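## Task

Hold the two salad hands together like tongs and pinch the rye bread slice between them to raise it from the bowl. Keep it pinched the whole way until it is above the container, then lower it so it rests inside the container. Finally withdraw both salad hands and both arms so nothing touches it.

## Robot and tools

ROBOT AND FRAME. Two six-joint arms, left_arm and right_arm, stand on opposite sides of a table. left_arm's base is on the +y side. The names do not describe image sides. All numbers use one scene frame: origin at the table's centre, +z up, table surface at z = +0.020 m. Each arm ends in a two-finger gripper. Its fingers extend along the gripper's own +x axis and close along its y axis. end_effector_position is the midpoint between the finger pads, about 3 to 4 cm short of the tips. Joint ranges (rad), base to gripper: waist -3.054 to 3.054, shoulder 0.000 to 3.142, elbow 0.000 to 2.356, wrist pitch -1.571 to 1.571, wrist yaw -1.571 to 1.571, wrist roll -3.142 to 3.142. Load limits (N m): waist 17.8, shoulder 22, elbow 22, wrist pitch 5.8, wrist yaw 5.78, wrist roll 5.42. A carried object's weight adds to the load.

THE ROW. Every motion command is a row of 16 plain numbers: left_arm's x, y, z, qw, qx, qy, qz, opening, then the same eight for right_arm. Always send all 16, even when one arm should stay put. x, y, z is an absolute target for that gripper's end_effector_position, in metres, in the scene frame. qw, qx, qy, qz is an absolute target orientation, w first, same frame. opening runs from -1 to 1: +1 is fully open (0.088 m); empty fingers touch at about -0.80, and values below that close no further. Going from open to shut needs at least about 0.5 s. A row is refused (nothing sent) if its target lies more than 0.6 m from the arm's last reported position along any axis of that gripper. On each control step the controller limits the command to 70 mm and 16 degrees from the measured pose; if it cannot satisfy both, position wins. To hold an orientation, repeat the same quaternion you chose, not the slightly drifted one in the latest result. For a resting arm, resend its last reported pose and the opening it should keep.

TOOLS.
execute_actions: "actions" is a list holding at most one item. An empty list only reports the state. {"rows": [...], "steps": n} plays 1 to 15 rows, one per control step of 1/30 s, n up to 15 (default 15); the final row repeats if rows run out. {"steps": n} alone (up to 300) waits, counting from the previous result, so your reply time is included. Optional "pictures": true/false controls whether camera images come back. After an action the arm continues only to its last clipped pose, so a distant target may need several calls.
move: "target" is one 16-number row as above (absolute poses). "speed" is the peak path speed in m/s, 0.002 to 0.5, default 0.25; turning is capped at twice that in rad/s. Both grippers travel straight lines that finish together, lasting 0.5 to 10 s (cut off at 10 s). Openings are sent at the start. Paths ignore obstacles and the other arm; grippers may lag, wander or overshoot speed, especially with a nearly straight arm. The result adds a "move:" line: done, off_target, moving, held or fault, plus any limits (paced = the sent pose was clipped; held = a safety check blocked steps, after which the arm may lurch fast), and each gripper's distance from its target.
wait: "seconds" 0 to 10; sends nothing new.
zoom_image: "camera" (cam_high, cam_low, cam_left_wrist, cam_right_wrist) and "region" [x0, y0, x1, y1] in image pixels from the top-left, at most 504 by 504.
finished_scene: "scene" number 1 or 2; ends that scene for good and reports whether the goal was met, then gives the next task.

READING RESULTS. The state line lists for each arm position (m), quaternion and velocities (m/s, rad/s); reported positions can be somewhat off, more at long reach. grip_measured is the measured finger gap on the opening scale; the last value in Joint positions is that gap in metres. Readings may carry a constant error of about 1 mm. "pose unreachable" means the clearance check altered or stopped that arm's command; HELD flags affected steps. A "Hand target" line shows where the controller is steering each gripper. MOTOR HOT appears from 50 °C; at 95 °C an OVER-TEMPERATURE FAULT holds the arm, and if it does not cool within 30 to 60 s it goes limp and drops its gripper's load. A torque fault freezes the arm 10 s and discards the rest of the call.

GRIPPING. To hold something, command an opening well under grip_measured; a bigger gap means a firmer squeeze (about 34 N per pad at most). Closing quickly squeezes harder and can even force the fingers open. Here each gripper should hold one salad hand, and the two hands are brought together to pinch the food.

CAMERAS. Four 504x504 images in order cam_high, cam_low, cam_left_wrist, cam_right_wrist. cam_high sits near [0.577, 0.314, 0.745], cam_low near [-0.591, -0.167, 0.289]; wrist cameras ride on their hands. Calibration may be off by a few degrees and millimetres.

CAUTIONS. Friction may leave a gripper short or tilted, and tiny moves may not happen; check pose and orientation after each move and correct. Approach contacts slowly and do not aim far beyond them. Keep the arms (mounts included) from striking or pressing each other. Never knock or drop anything off the table, and avoid slips, drops and slams. Loose objects may occasionally get nudged by something else. Thinking time lets the simulation run and heats motors under load.

Each tool is called as name([rows], argument=value, ...), one row to a line, values as JSON.

## Session

execute_actions(actions=[])

Scene clock: 0.00 s of 4567.00 s.
left_arm: end_effector_position=(-0.1440, +0.2248, +0.2030) grip_measured=+0.844 end_effector_quat_wxyz=(-0.639, +0.331, -0.692, -0.060) end_effector_velocity=(-0.003, +0.001, +0.000) end_effector_angular_velocity=(-0.002, +0.013, -0.003) | right_arm: end_effector_position=(+0.0015, -0.2147, +0.2233) grip_measured=+0.852 end_effector_quat_wxyz=(+0.731, +0.026, +0.677, -0.084) end_effector_velocity=(+0.002, +0.001, -0.000) end_effector_angular_velocity=(+0.006, -0.007, +0.005)
Joint positions: left_arm=[-0.636  1.286  1.088 -1.073 -0.259 -2.74   0.08 ] | right_arm=[-0.043  1.54   1.435 -1.55   0.073  1.687  0.081]
Joint velocities: left_arm=[-0.007 -0.002 -0.002  0.007  0.007 -0.007 -0.   ] | right_arm=[-0.002 -0.002 -0.002  0.007  0.007 -0.007 -0.   ]
Motor temperatures (°C, as the motors report them): left_arm=[29 38 37 39 31 32] | right_arm=[33 34 35 34 32 29]
Heat: left arm: hottest wrist pitch 39 °C (+0.0 °C/min); right arm: hottest elbow 35 °C (+0.0 °C/min).
Hand target (left_arm): -0.144, +0.225, +0.203; +0.639, -0.331, +0.692, +0.060
Hand target (right_arm): +0.002, -0.215, +0.223; +0.731, +0.026, +0.677, -0.084
camera_calibration (this result's frames):
cam_left_wrist: T_world_to_cam=[[0.520638, -0.787374, 0.330118, 0.200256], [-0.806345, -0.326386, 0.493235, -0.115662], [-0.280614, -0.522986, -0.804824, 0.318889], [0, 0, 0, 1]] pos_world=[-0.108039, 0.286701, 0.24759]
cam_right_wrist: T_world_to_cam=[[-0.16376, -0.986175, 0.02533, -0.201782], [-0.941247, 0.163884, 0.295291, -0.006156], [-0.29536, 0.0245151, -0.955072, 0.294724], [0, 0, 0, 1]] pos_world=[0.0482114, -0.205209, 0.288411]

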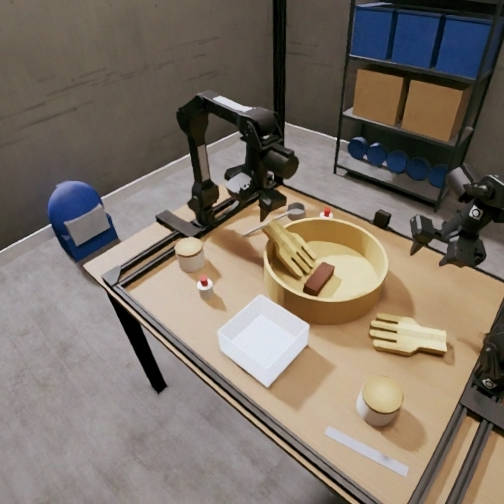

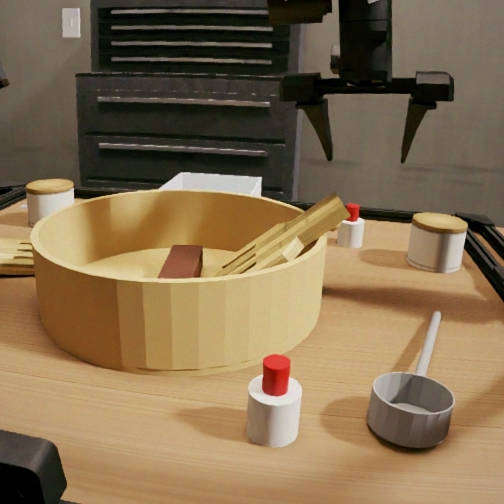

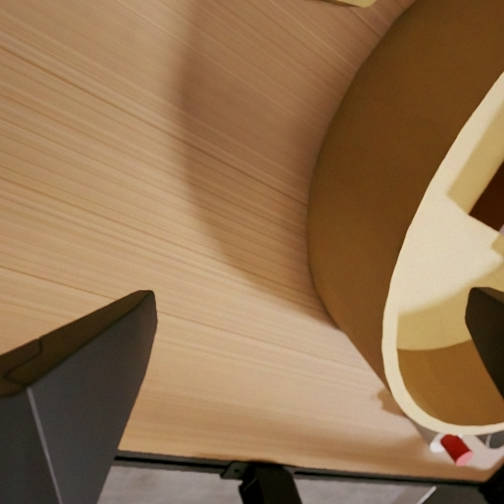

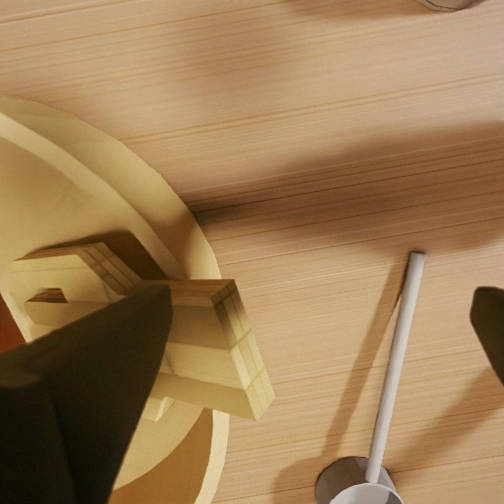

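move(target=[-0.015,0.25,0.16,0.606,0.364,0.606,-0.364,1,-0.04,-0.25,0.185,0.627,0.327,0.627,0.327,0.6], speed=0.4)

Scene clock: 4.13 s of 4567.00 s.
left_arm: end_effector_position=(-0.0173, +0.2491, +0.1625) grip_measured=+1.000 end_effector_quat_wxyz=(+0.606, +0.357, +0.607, -0.369) end_effector_velocity=(+0.003, +0.005, -0.000) end_effector_angular_velocity=(+0.022, -0.022, -0.009) | right_arm: end_effector_position=(-0.0403, -0.2494, +0.1886) grip_measured=+0.600 end_effector_quat_wxyz=(+0.626, +0.329, +0.627, +0.328) end_effector_velocity=(+0.001, -0.002, -0.004) end_effector_angular_velocity=(-0.006, -0.012, +0.001)
Joint positions: left_arm=[ 0.021  1.317  1.008 -1.247  0.011 -0.471  0.088] | right_arm=[ 0.236  0.47   0.435 -0.583  0.193  1.709  0.068]
Joint velocities: left_arm=[-0.002 -0.002 -0.002 -0.022 -0.022  0.007  0.   ] | right_arm=[ 0.002 -0.012 -0.012 -0.007  0.007 -0.007 -0.   ]
Motor temperatures (°C, as the motors report them): left_arm=[29 38 38 39 31 32] | right_arm=[33 34 36 35 32 29]
Heat: left arm: hottest wrist pitch 39 °C (+0.0 °C/min); right arm: hottest elbow 36 °C (+0.0 °C/min).
Hand target (left_arm): -0.016, +0.250, +0.161; +0.605, +0.362, +0.608, -0.365
Hand target (right_arm): -0.040, -0.250, +0.185; +0.627, +0.328, +0.627, +0.326
Off the commanded pose (left_arm): 0.004 m, 1 deg.
Off the commanded pose (right_arm): 0.004 m, 0 deg.
move: done
camera_calibration (this result's frames):
cam_left_wrist: T_world_to_cam=[[-0.889593, -0.456751, 0.00158711, 0.113424], [-0.426864, 0.832609, 0.352916, -0.244947], [-0.162516, 0.313274, -0.935654, 0.149562], [0, 0, 0, 1]] pos_world=[0.0206483, 0.208897, 0.226204]
cam_right_wrist: T_world_to_cam=[[-0.0111582, -0.527151, -0.849698, 0.0437289], [-0.927877, -0.31128, 0.205302, -0.130533], [-0.37272, 0.790706, -0.485658, 0.349495], [0, 0, 0, 1]] pos_world=[0.00963329, -0.293928, 0.23369]

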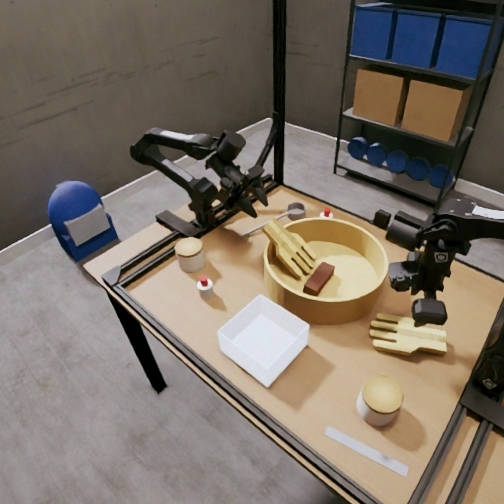

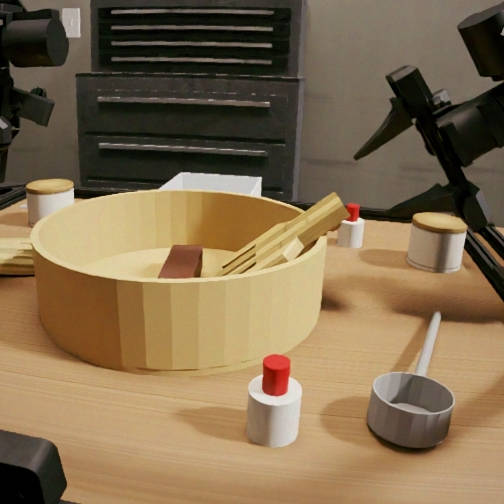

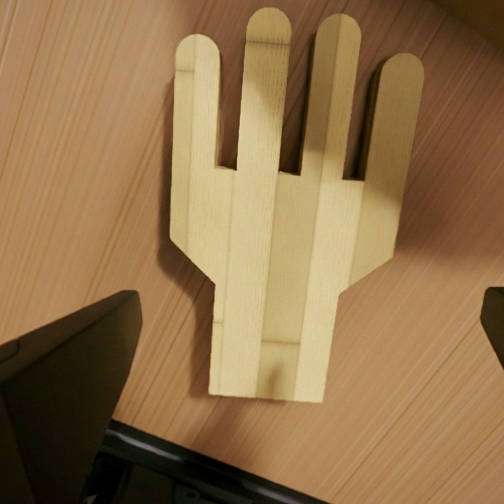

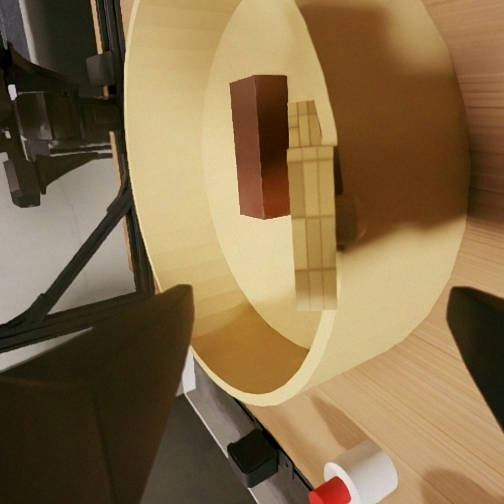

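move(target=[-0.037,0.30,0.11,0.606,0.364,0.606,-0.364,1,-0.037,-0.19,0.135,0.627,0.327,0.627,0.327,0.3], speed=0.12)

move(target=[-0.037,0.30,0.064,0.606,0.364,0.606,-0.364,1,-0.037,-0.186,0.131,0.627,0.327,0.627,0.327,0.3], speed=0.08)

Scene clock: 6.27 s of 4567.00 s.
left_arm: end_effector_position=(-0.0373, +0.2982, +0.1122) grip_measured=+1.000 end_effector_quat_wxyz=(+0.605, +0.362, +0.608, -0.365) end_effector_velocity=(-0.003, +0.006, +0.000) end_effector_angular_velocity=(+0.018, +0.006, -0.020) | right_arm: end_effector_position=(-0.0371, -0.1892, +0.1395) grip_measured=+0.300 end_effector_quat_wxyz=(+0.625, +0.331, +0.626, +0.329) end_effector_velocity=(+0.002, -0.001, -0.002) end_effector_angular_velocity=(-0.007, -0.011, -0.004)
Joint positions: left_arm=[-0.103  1.155  0.7   -1.114  0.005 -0.593  0.088] | right_arm=[ 0.118  0.875  0.301 -0.028  0.098  1.641  0.054]
Joint velocities: left_arm=[-0.012 -0.007 -0.002 -0.022  0.007  0.007  0.   ] | right_arm=[-0.002 -0.002 -0.002 -0.007  0.007 -0.007 -0.   ]
Motor temperatures (°C, as the motors report them): left_arm=[29 38 38 39 31 32] | right_arm=[33 34 36 35 32 29]
Heat: left arm: hottest wrist pitch 39 °C (+0.0 °C/min); right arm: hottest elbow 36 °C (+9.6 °C/min).
Hand target (left_arm): -0.037, +0.300, +0.110; +0.606, +0.365, +0.606, -0.364
Hand target (right_arm): -0.037, -0.191, +0.135; +0.627, +0.327, +0.627, +0.327
Off the commanded pose (left_arm): 0.003 m, 0 deg.
Off the commanded pose (right_arm): 0.005 m, 1 deg.
move: done
camera_calibration (this result's frames):
cam_left_wrist: T_world_to_cam=[[-0.890599, -0.454704, -0.00883955, 0.118648], [-0.426875, 0.82907, 0.361138, -0.276547], [-0.156882, 0.325402, -0.932471, 0.080105], [0, 0, 0, 1]] pos_world=[0.000183909, 0.25716, 0.175616]
cam_right_wrist: T_world_to_cam=[[-0.012183, -0.521607, -0.853099, 0.035281], [-0.928004, -0.311818, 0.203906, -0.0986671], [-0.37237, 0.794164, -0.480255, 0.279185], [0, 0, 0, 1]] pos_world=[0.0128264, -0.234082, 0.184297]

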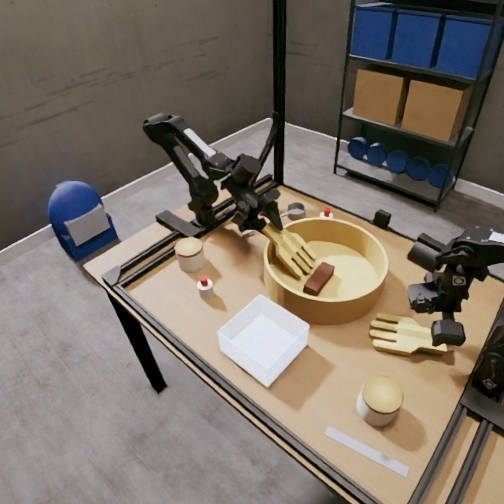

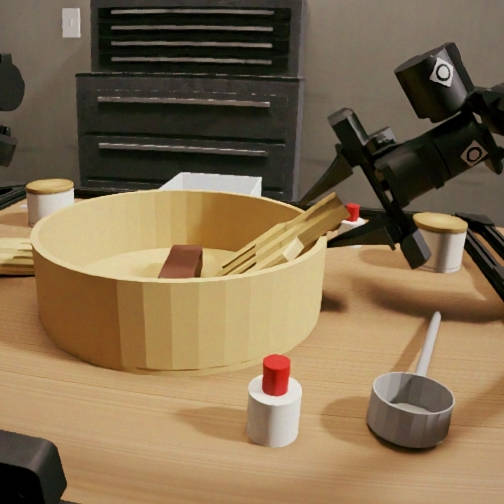

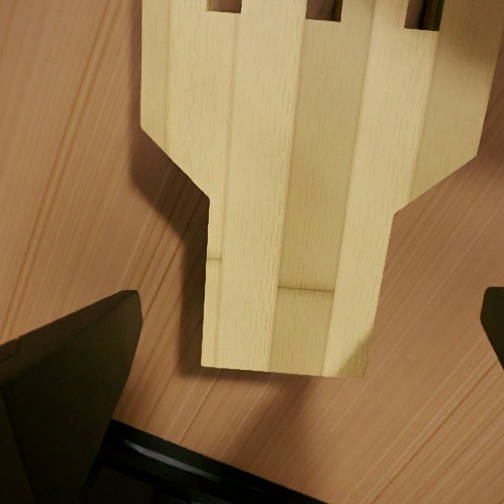

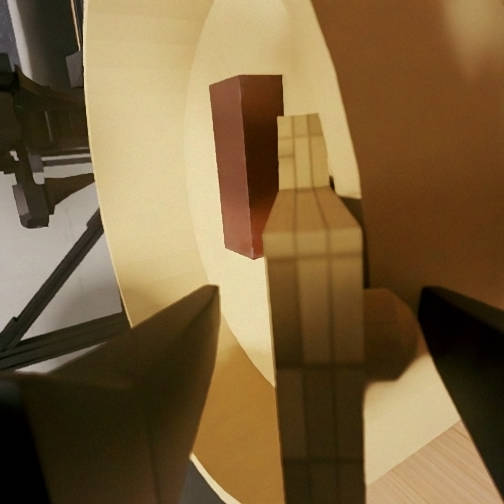

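Scene clock: 7.33 s of 4567.00 s.
left_arm: end_effector_position=(-0.0375, +0.2973, +0.0678) grip_measured=+1.000 end_effector_quat_wxyz=(+0.607, +0.359, +0.606, -0.369) end_effector_velocity=(+0.001, -0.000, -0.004) end_effector_angular_velocity=(-0.003, -0.007, +0.005) | right_arm: end_effector_position=(-0.0371, -0.1893, +0.1375) grip_measured=+0.303 end_effector_quat_wxyz=(+0.625, +0.330, +0.626, +0.329) end_effector_velocity=(-0.000, -0.001, -0.002) end_effector_angular_velocity=(-0.008, -0.003, +0.008)
Joint positions: left_arm=[-0.104  1.217  0.55  -0.891  0.005 -0.594  0.088] | right_arm=[ 0.118  0.88   0.297 -0.021  0.098  1.64   0.054]
Joint velocities: left_arm=[-0.002  0.007 -0.012  0.022 -0.007 -0.007  0.   ] | right_arm=[-0.002 -0.002 -0.002 -0.007 -0.007 -0.007 -0.   ]
Motor temperatures (°C, as the motors report them): left_arm=[29 38 38 38 31 32] | right_arm=[33 34 36 36 32 29]
Heat: left arm: hottest shoulder 38 °C (-8.2 °C/min); right arm: hottest elbow 36 °C (+8.2 °C/min).
Hand target (left_arm): -0.037, +0.300, +0.064; +0.606, +0.364, +0.606, -0.364
Hand target (right_arm): -0.037, -0.187, +0.131; +0.627, +0.327, +0.627, +0.327
Off the commanded pose (left_arm): 0.005 m, 1 deg.
Off the commanded pose (right_arm): 0.007 m, 0 deg.
move: done
camera_calibration (this result's frames):
cam_left_wrist: T_world_to_cam=[[-0.890432, -0.45511, -0.00239289, 0.11734], [-0.426751, 0.833098, 0.351895, -0.260405], [-0.158157, 0.31436, -0.936036, 0.0423967], [0, 0, 0, 1]] pos_world=[0.0000603952, 0.257017, 0.131601]
cam_right_wrist: T_world_to_cam=[[-0.0107902, -0.5239, -0.851711, 0.0329163], [-0.927918, -0.312163, 0.203772, -0.0983864], [-0.372629, 0.792517, -0.482768, 0.278354], [0, 0, 0, 1]] pos_world=[0.0127834, -0.234068, 0.182464]

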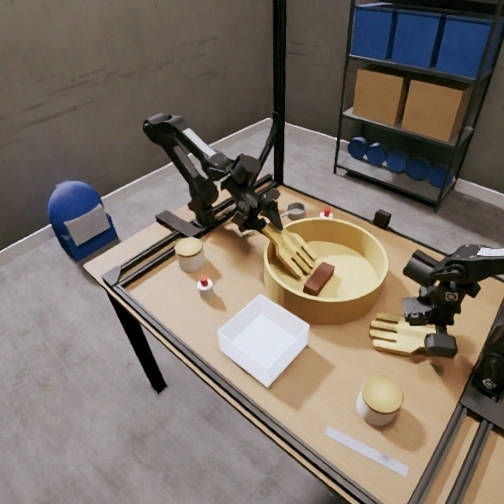

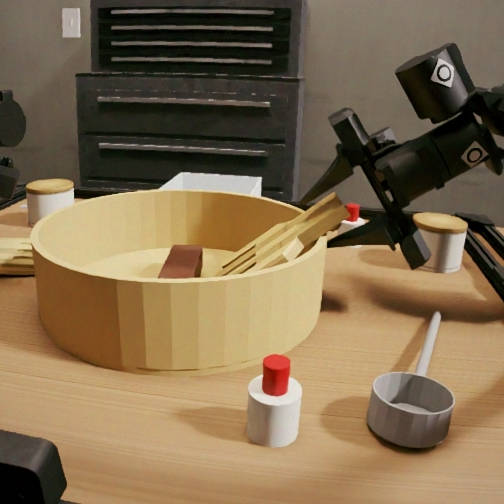

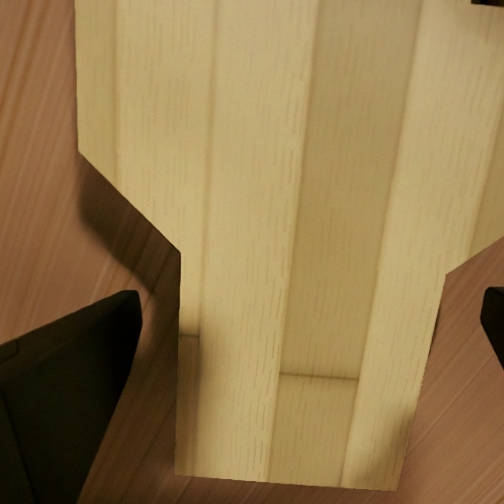

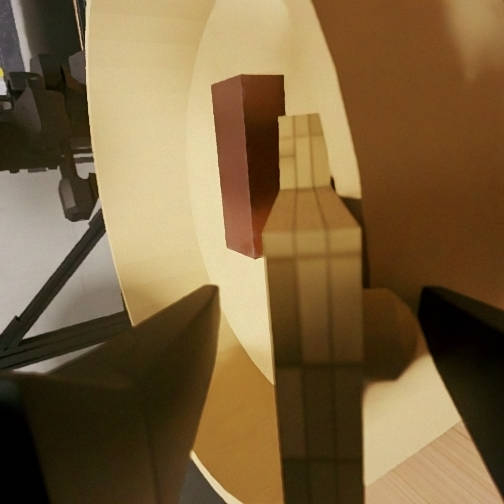

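move(target=[-0.037,0.30,0.062,0.606,0.364,0.606,-0.364,-1,-0.037,-0.188,0.136,0.627,0.327,0.627,0.327,-1], speed=0.05)

move(target=[-0.04,0.29,0.17,0.5,0.5,0.5,-0.5,-1,-0.037,-0.15,0.22,0.69,0.153,0.69,0.153,-1])

move(target=[-0.04,0.17,0.165,0.5,0.5,0.5,-0.5,-1,-0.037,-0.15,0.22,0.69,0.153,0.69,0.153,-1])

move(target=[-0.04,0.17,0.15,0.5,0.5,0.5,-0.5,0.3,-0.037,-0.15,0.22,0.69,0.153,0.69,0.153,-1], speed=0.03)

Scene clock: 9.07 s of 4567.00 s.
left_arm: end_effector_position=(-0.0373, +0.2971, +0.0669) grip_measured=+0.420 end_effector_quat_wxyz=(+0.607, +0.358, +0.606, -0.368) end_effector_velocity=(+0.001, -0.001, -0.000) end_effector_angular_velocity=(-0.008, -0.006, +0.039) | right_arm: end_effector_position=(-0.0369, -0.1936, +0.1335) grip_measured=-0.089 end_effector_quat_wxyz=(+0.631, +0.320, +0.627, +0.327) end_effector_velocity=(+0.004, +0.001, +0.001) end_effector_angular_velocity=(+0.008, +0.003, -0.022)
Joint positions: left_arm=[-0.105  1.219  0.548 -0.886  0.003 -0.596  0.06 ] | right_arm=[ 0.12   0.868  0.29  -0.045  0.098  1.63   0.035]
Joint velocities: left_arm=[ 0.002 -0.002 -0.002  0.007 -0.007 -0.037 -0.   ] | right_arm=[-0.012 -0.002 -0.002  0.007  0.007  0.007 -0.   ]
Motor temperatures (°C, as the motors report them): left_arm=[29 38 38 38 31 32] | right_arm=[33 34 36 37 32 29]
Heat: left arm: hottest shoulder 38 °C (-6.6 °C/min); right arm: hottest wrist pitch 37 °C (+13.2 °C/min).
Hand target (left_arm): -0.037, +0.300, +0.062; +0.606, +0.364, +0.606, -0.364
Hand target (right_arm): -0.037, -0.188, +0.136; +0.627, +0.327, +0.627, +0.327
Off the commanded pose (left_arm): 0.006 m, 1 deg.
Off the commanded pose (right_arm): 0.006 m, 1 deg.
move: done
camera_calibration (this result's frames):
cam_left_wrist: T_world_to_cam=[[-0.889893, -0.456152, -0.0039767, 0.117885], [-0.428386, 0.832665, 0.350935, -0.259731], [-0.156768, 0.313998, -0.936391, 0.0418265], [0, 0, 0, 1]] pos_world=[0.000197194, 0.256909, 0.130783]
cam_right_wrist: T_world_to_cam=[[0.00126012, -0.53997, -0.841683, 0.0232294], [-0.927882, -0.314472, 0.200356, -0.0987027], [-0.372872, 0.78073, -0.501425, 0.280085], [0, 0, 0, 1]] pos_world=[0.0128218, -0.237167, 0.179769]

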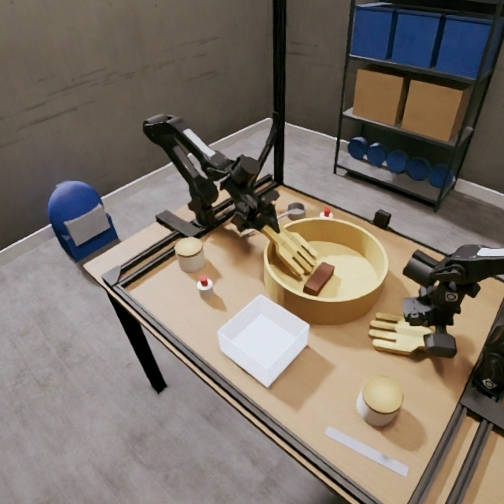

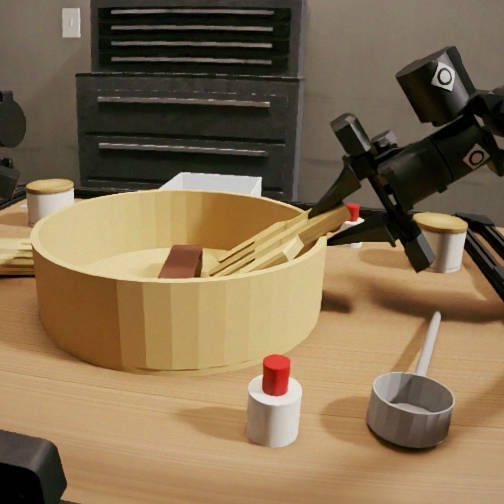

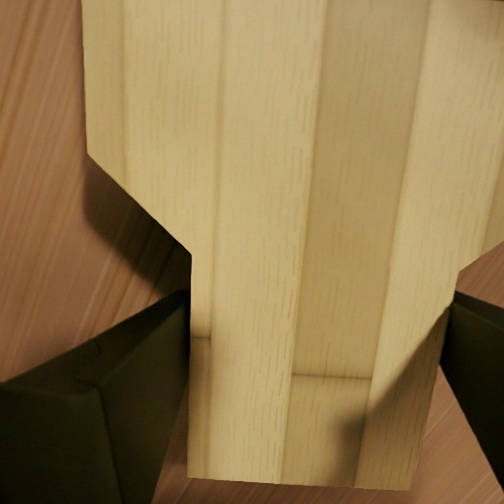

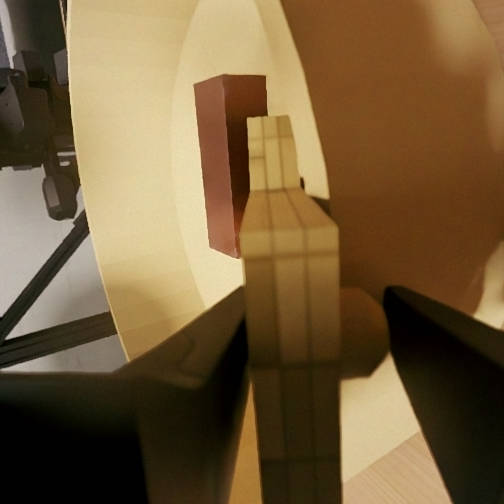

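Scene clock: 10.63 s of 4567.00 s.
left_arm: end_effector_position=(-0.0399, +0.2916, +0.1661) grip_measured=+0.419 end_effector_quat_wxyz=(+0.498, +0.501, +0.505, -0.496) end_effector_velocity=(+0.002, +0.007, +0.001) end_effector_angular_velocity=(+0.031, -0.011, -0.010) | right_arm: end_effector_position=(-0.0372, -0.1521, +0.2161) grip_measured=-0.173 end_effector_quat_wxyz=(+0.692, +0.149, +0.689, +0.153) end_effector_velocity=(+0.002, -0.005, +0.001) end_effector_angular_velocity=(-0.036, -0.012, +0.001)
Joint positions: left_arm=[-0.116  1.172  0.925 -1.336  0.003 -0.123  0.06 ] | right_arm=[ 0.073  1.354  1.17  -0.958  0.034  1.631  0.031]
Joint velocities: left_arm=[-0.002 -0.002  0.002 -0.037 -0.007  0.007 -0.   ] | right_arm=[-0.002  0.007  0.022 -0.051  0.007 -0.007 -0.   ]
Motor temperatures (°C, as the motors report them): left_arm=[29 38 38 38 31 32] | right_arm=[33 34 36 37 32 29]
Heat: left arm: hottest shoulder 38 °C (-5.6 °C/min); right arm: hottest wrist pitch 37 °C (+11.3 °C/min).
Hand target (left_arm): -0.040, +0.289, +0.170; +0.500, +0.500, +0.500, -0.500
Hand target (right_arm): -0.037, -0.149, +0.220; +0.691, +0.152, +0.690, +0.154
Off the commanded pose (left_arm): 0.004 m, 1 deg.
Off the commanded pose (right_arm): 0.004 m, 1 deg.
move: done
camera_calibration (this result's frames):
cam_left_wrist: T_world_to_cam=[[-0.99986, 0.011389, -0.0122501, -0.0258824], [0.00602935, 0.92855, 0.371158, -0.305051], [0.015602, 0.371033, -0.928489, 0.125014], [0, 0, 0, 1]] pos_world=[-0.02599, 0.237165, 0.228979]
cam_right_wrist: T_world_to_cam=[[-0.0030405, -0.887082, -0.461602, -0.0198587], [-0.929104, -0.168199, 0.329354, -0.108143], [-0.369805, 0.429878, -0.82368, 0.305358], [0, 0, 0, 1]] pos_world=[0.0123869, -0.167073, 0.277968]

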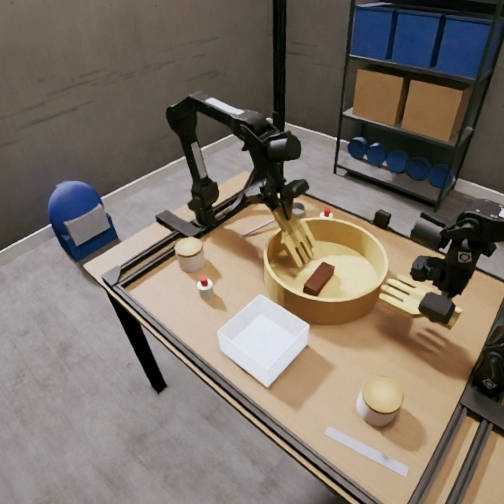

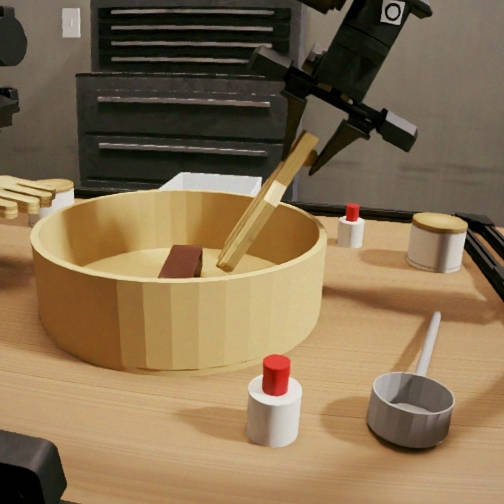

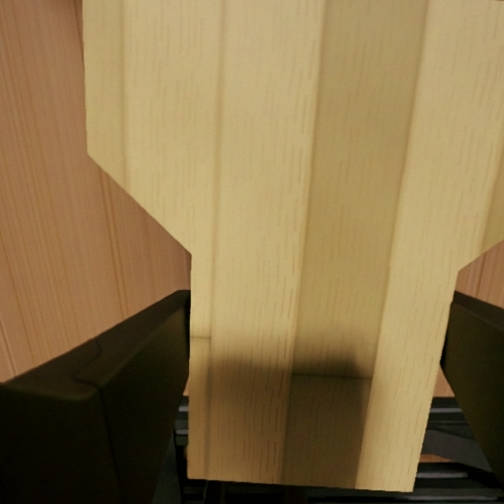

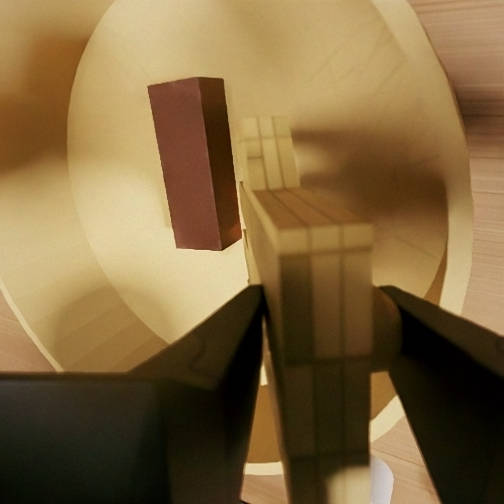

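Scene clock: 21.03 s of 4567.00 s.
left_arm: end_effector_position=(-0.0410, +0.2751, +0.1577) grip_measured=+0.407 end_effector_quat_wxyz=(+0.462, +0.534, +0.532, -0.467) end_effector_velocity=(+0.001, +0.002, +0.001) end_effector_angular_velocity=(+0.002, -0.004, -0.025) | right_arm: end_effector_position=(-0.0371, -0.1524, +0.2164) grip_measured=-0.207 end_effector_quat_wxyz=(+0.692, +0.148, +0.690, +0.151) end_effector_velocity=(-0.000, -0.002, -0.001) end_effector_angular_velocity=(-0.008, -0.003, +0.021)
Joint positions: left_arm=[-0.102  1.351  1.006 -1.363  0.016 -0.094  0.059] | right_arm=[ 0.072  1.356  1.173 -0.963  0.033  1.632  0.029]
Joint velocities: left_arm=[-0.002 -0.007 -0.002 -0.007 -0.007  0.022 -0.   ] | right_arm=[-0.002 -0.002 -0.002 -0.007 -0.007 -0.022  0.   ]
Motor temperatures (°C, as the motors report them): left_arm=[29 38 39 38 31 32] | right_arm=[33 34 38 37 32 29]
Heat: left arm: hottest elbow 39 °C (+0.0 °C/min); right arm: hottest elbow 38 °C (+8.6 °C/min).
Hand target (left_arm): -0.041, +0.273, +0.161; +0.467, +0.530, +0.528, -0.471
Hand target (right_arm): -0.037, -0.150, +0.220; +0.690, +0.153, +0.690, +0.153
Off the commanded pose (left_arm): 0.105 m, 8 deg.
Off the commanded pose (right_arm): 0.004 m, 1 deg.
TORQUE FAULT: the external load on joint 4 (wrist pitch) of the left arm reached its load limit, and that arm stopped for 10 seconds. A torque fault stops only its own arm. That arm's remaining commands of this call were not run. That arm holds where it stopped, with its grip as last carried out, and accepts commands again: back off and push less far. That arm stops again, at the same cost, whenever a joint's load reaches its limit.
move: fault (left_arm); limits=paced
camera_calibration (this result's frames):
cam_left_wrist: T_world_to_cam=[[-0.999626, 0.0258692, -0.00885814, -0.0313963], [0.0183377, 0.874538, 0.48461, -0.2891], [0.0202832, 0.484266, -0.874686, 0.0839169], [0, 0, 0, 1]] pos_world=[-0.0277853, 0.213003, 0.213224]
cam_right_wrist: T_world_to_cam=[[-0.00405394, -0.888514, -0.458831, -0.0208887], [-0.928889, -0.166579, 0.330783, -0.108261], [-0.370337, 0.427544, -0.824656, 0.305587], [0, 0, 0, 1]] pos_world=[0.0125233, -0.167245, 0.27823]

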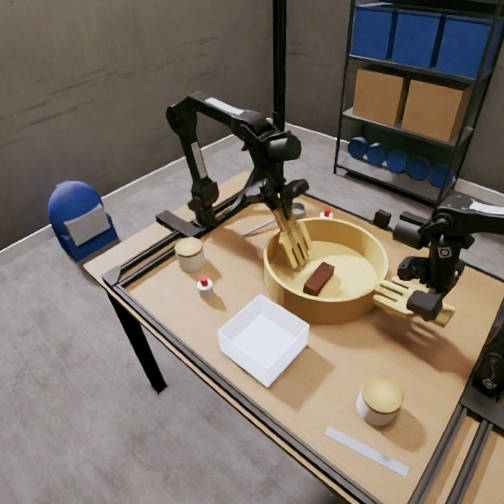

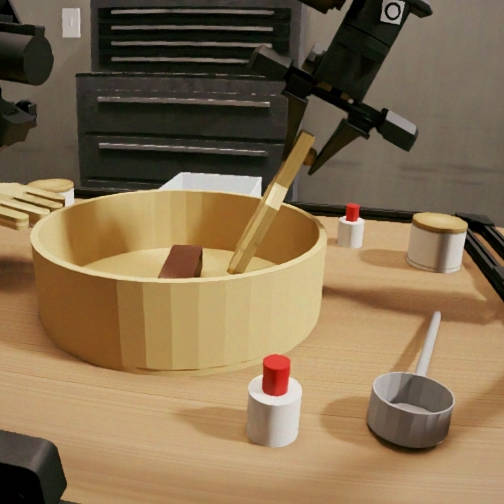

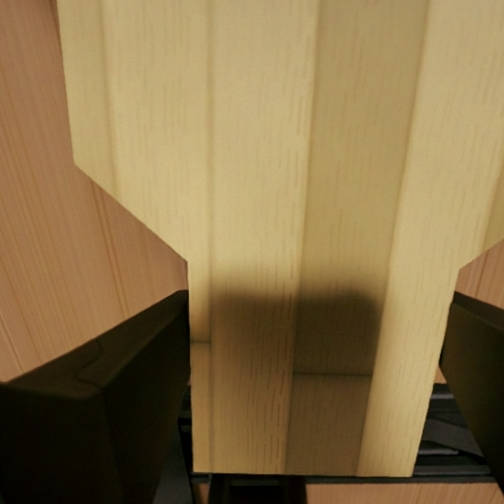

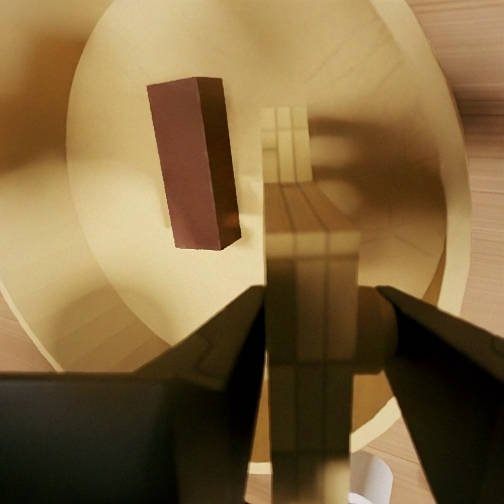

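not run: a fault stop came before this call.

Hit the rim. Go higher.

move(target=[-0.04,0.285,0.205,0.5,0.5,0.5,-0.5,-1,-0.037,-0.15,0.22,0.69,0.153,0.69,0.153,-1], speed=0.1)

move(target=[-0.04,0.16,0.205,0.5,0.5,0.5,-0.5,-1,-0.037,-0.15,0.22,0.69,0.153,0.69,0.153,-1], speed=0.15)

move(target=[-0.04,0.16,0.18,0.48,0.519,0.519,-0.48,-1,-0.037,-0.15,0.22,0.69,0.153,0.69,0.153,-1], speed=0.05)

Scene clock: 23.57 s of 4567.00 s.
left_arm: end_effector_position=(-0.0401, +0.2862, +0.1997) grip_measured=+0.405 end_effector_quat_wxyz=(+0.493, +0.504, +0.507, -0.495) end_effector_velocity=(+0.004, +0.003, +0.003) end_effector_angular_velocity=(+0.005, -0.023, +0.009) | right_arm: end_effector_position=(-0.0371, -0.1523, +0.2165) grip_measured=-0.209 end_effector_quat_wxyz=(+0.692, +0.148, +0.690, +0.151) end_effector_velocity=(-0.000, -0.003, -0.003) end_effector_angular_velocity=(-0.013, +0.003, +0.007)
Joint positions: left_arm=[-0.111  1.209  1.081 -1.465  0.007 -0.112  0.059] | right_arm=[ 0.072  1.356  1.174 -0.963  0.033  1.632  0.029]
Joint velocities: left_arm=[ 0.002 -0.007  0.007 -0.022 -0.022 -0.007 -0.   ] | right_arm=[-0.002 -0.002 -0.007 -0.007 -0.007 -0.007  0.   ]
Motor temperatures (°C, as the motors report them): left_arm=[29 39 40 38 31 32] | right_arm=[33 34 38 37 32 29]
Heat: left arm: hottest elbow 40 °C (+2.5 °C/min); right arm: hottest elbow 38 °C (+7.6 °C/min).
Hand target (left_arm): -0.040, +0.285, +0.205; +0.500, +0.500, +0.500, -0.500
Hand target (right_arm): -0.037, -0.150, +0.220; +0.690, +0.153, +0.690, +0.153
Off the commanded pose (left_arm): 0.005 m, 1 deg.
Off the commanded pose (right_arm): 0.004 m, 1 deg.
move: done
camera_calibration (this result's frames):
cam_left_wrist: T_world_to_cam=[[-0.999796, 0.0175525, -0.0100105, -0.0278529], [0.0124232, 0.924673, 0.38056, -0.31299], [0.0159363, 0.380358, -0.924702, 0.154785], [0, 0, 0, 1]] pos_world=[-0.0264256, 0.231029, 0.261962]
cam_right_wrist: T_world_to_cam=[[-0.00406658, -0.88834, -0.459169, -0.0206674], [-0.92888, -0.166705, 0.330745, -0.108307], [-0.37036, 0.427857, -0.824483, 0.305672], [0, 0, 0, 1]] pos_world=[0.01252, -0.167199, 0.278354]

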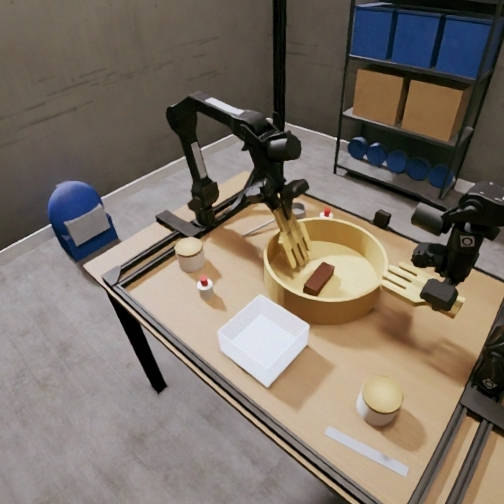

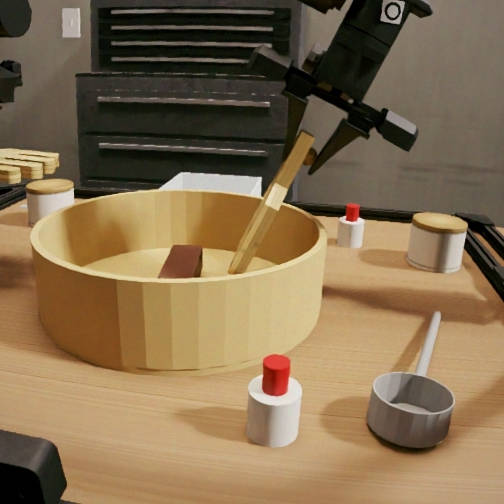

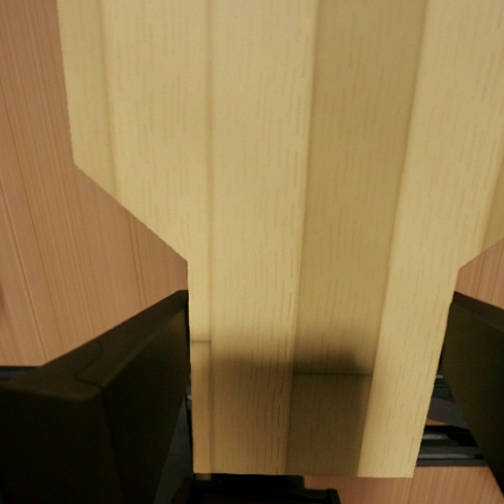

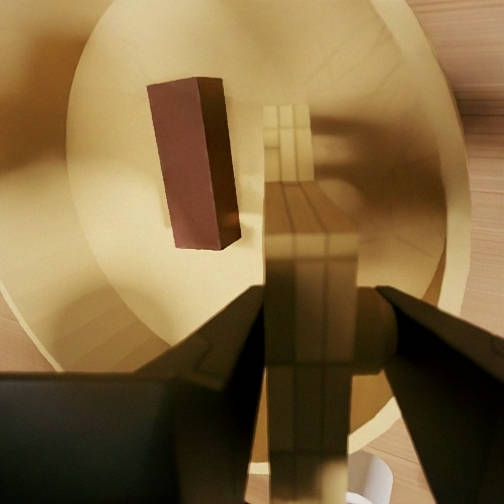

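Scene clock: 24.97 s of 4567.00 s.
left_arm: end_effector_position=(-0.0419, +0.1631, +0.2030) grip_measured=+0.405 end_effector_quat_wxyz=(+0.497, +0.500, +0.503, -0.500) end_effector_velocity=(+0.000, -0.000, -0.000) end_effector_angular_velocity=(+0.007, -0.008, +0.005) | right_arm: end_effector_position=(-0.0371, -0.1523, +0.2164) grip_measured=-0.209 end_effector_quat_wxyz=(+0.692, +0.148, +0.690, +0.151) end_effector_velocity=(-0.000, +0.002, +0.002) end_effector_angular_velocity=(+0.012, +0.005, +0.007)
Joint positions: left_arm=[-0.071  1.664  1.486 -1.398  0.007 -0.07   0.059] | right_arm=[ 0.072  1.356  1.174 -0.963  0.033  1.632  0.029]
Joint velocities: left_arm=[-0.002  0.007  0.007 -0.007 -0.007 -0.007 -0.   ] | right_arm=[-0.002 -0.002  0.002  0.007 -0.007 -0.007 -0.   ]
Motor temperatures (°C, as the motors report them): left_arm=[29 39 40 38 31 32] | right_arm=[33 34 39 37 32 29]
Heat: left arm: hottest elbow 40 °C (+2.4 °C/min); right arm: hottest elbow 39 °C (+9.6 °C/min).
Hand target (left_arm): -0.040, +0.160, +0.205; +0.500, +0.500, +0.500, -0.500
Hand target (right_arm): -0.037, -0.150, +0.220; +0.690, +0.153, +0.690, +0.153
Off the commanded pose (left_arm): 0.004 m, 0 deg.
Off the commanded pose (right_arm): 0.004 m, 1 deg.
move: done
camera_calibration (this result's frames):
cam_left_wrist: T_world_to_cam=[[-0.999794, 0.0185394, -0.00821619, -0.0279538], [0.014265, 0.930968, 0.364823, -0.19816], [0.0144126, 0.364631, -0.931041, 0.20843], [0, 0, 0, 1]] pos_world=[-0.0281253, 0.108999, 0.266121]
cam_right_wrist: T_world_to_cam=[[-0.00405394, -0.888514, -0.458831, -0.0207917], [-0.928889, -0.166579, 0.330783, -0.108258], [-0.370337, 0.427544, -0.824656, 0.30556], [0, 0, 0, 1]] pos_world=[0.0125162, -0.167147, 0.278252]

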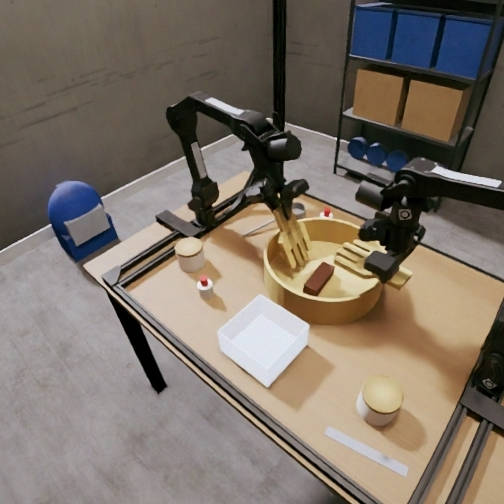

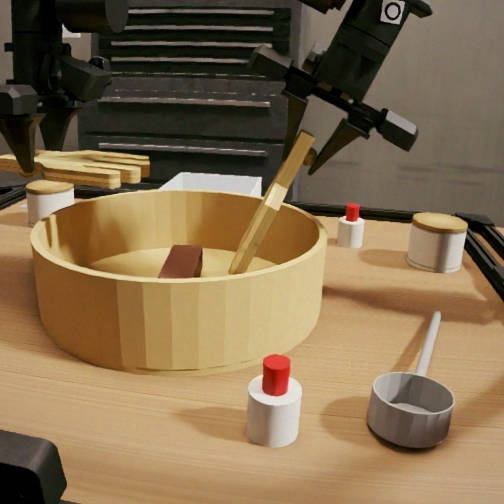

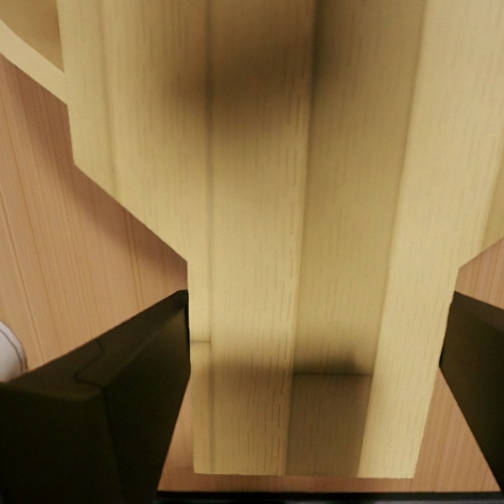

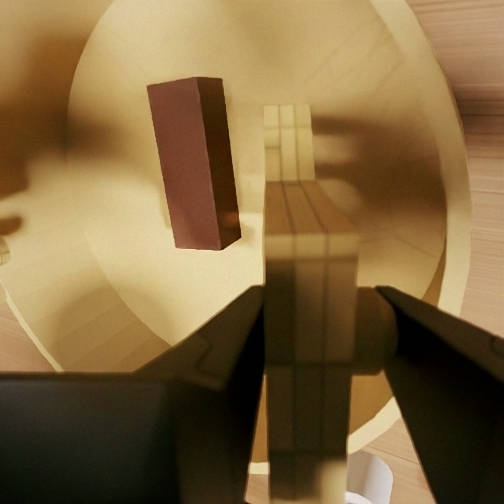

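Scene clock: 26.00 s of 4567.00 s.
left_arm: end_effector_position=(-0.0412, +0.1597, +0.1838) grip_measured=+0.404 end_effector_quat_wxyz=(+0.482, +0.516, +0.517, -0.483) end_effector_velocity=(+0.001, +0.003, -0.001) end_effector_angular_velocity=(+0.012, -0.009, +0.004) | right_arm: end_effector_position=(-0.0371, -0.1523, +0.2164) grip_measured=-0.210 end_effector_quat_wxyz=(+0.692, +0.148, +0.690, +0.151) end_effector_velocity=(-0.000, -0.002, -0.001) end_effector_angular_velocity=(-0.008, -0.003, +0.021)
Joint positions: left_arm=[-0.068  1.727  1.479 -1.39   0.007 -0.067  0.059] | right_arm=[ 0.072  1.356  1.174 -0.963  0.033  1.632  0.029]
Joint velocities: left_arm=[-0.002 -0.002 -0.007 -0.007 -0.007 -0.007 -0.   ] | right_arm=[-0.002 -0.002 -0.002 -0.007 -0.007 -0.022 -0.   ]
Motor temperatures (°C, as the motors report them): left_arm=[29 39 40 38 31 32] | right_arm=[33 34 39 37 32 29]
Heat: left arm: hottest elbow 40 °C (+2.3 °C/min); right arm: hottest elbow 39 °C (+9.2 °C/min).
Hand target (left_arm): -0.040, +0.160, +0.180; +0.480, +0.519, +0.519, -0.480
Hand target (right_arm): -0.037, -0.150, +0.220; +0.690, +0.153, +0.690, +0.153
Off the commanded pose (left_arm): 0.004 m, 1 deg.
Off the commanded pose (right_arm): 0.004 m, 1 deg.
move: done
camera_calibration (this result's frames):
cam_left_wrist: T_world_to_cam=[[-0.99976, 0.0187623, -0.0112816, -0.0268513], [0.0122528, 0.906569, 0.421879, -0.194619], [0.018143, 0.42164, -0.906582, 0.178392], [0, 0, 0, 1]] pos_world=[-0.0276968, 0.101722, 0.24353]
cam_right_wrist: T_world_to_cam=[[-0.00405394, -0.888514, -0.458831, -0.0207917], [-0.928889, -0.166579, 0.330783, -0.108258], [-0.370337, 0.427544, -0.824656, 0.30556], [0, 0, 0, 1]] pos_world=[0.0125162, -0.167147, 0.278252]

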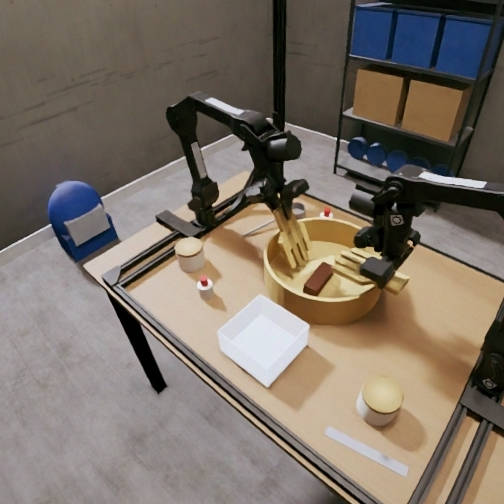

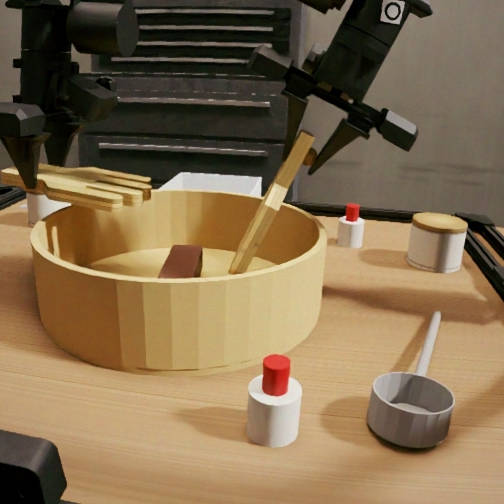

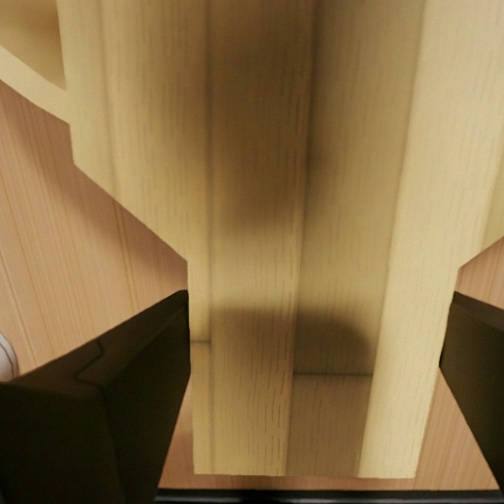

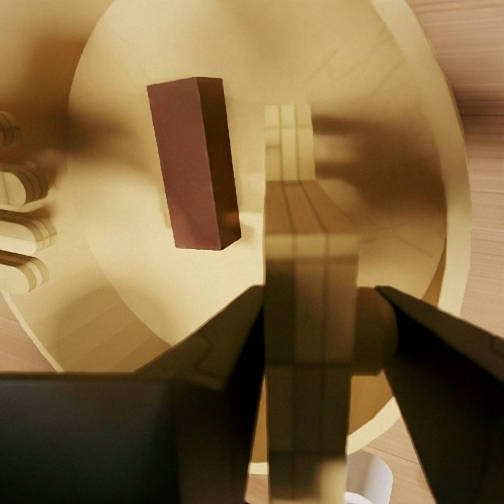

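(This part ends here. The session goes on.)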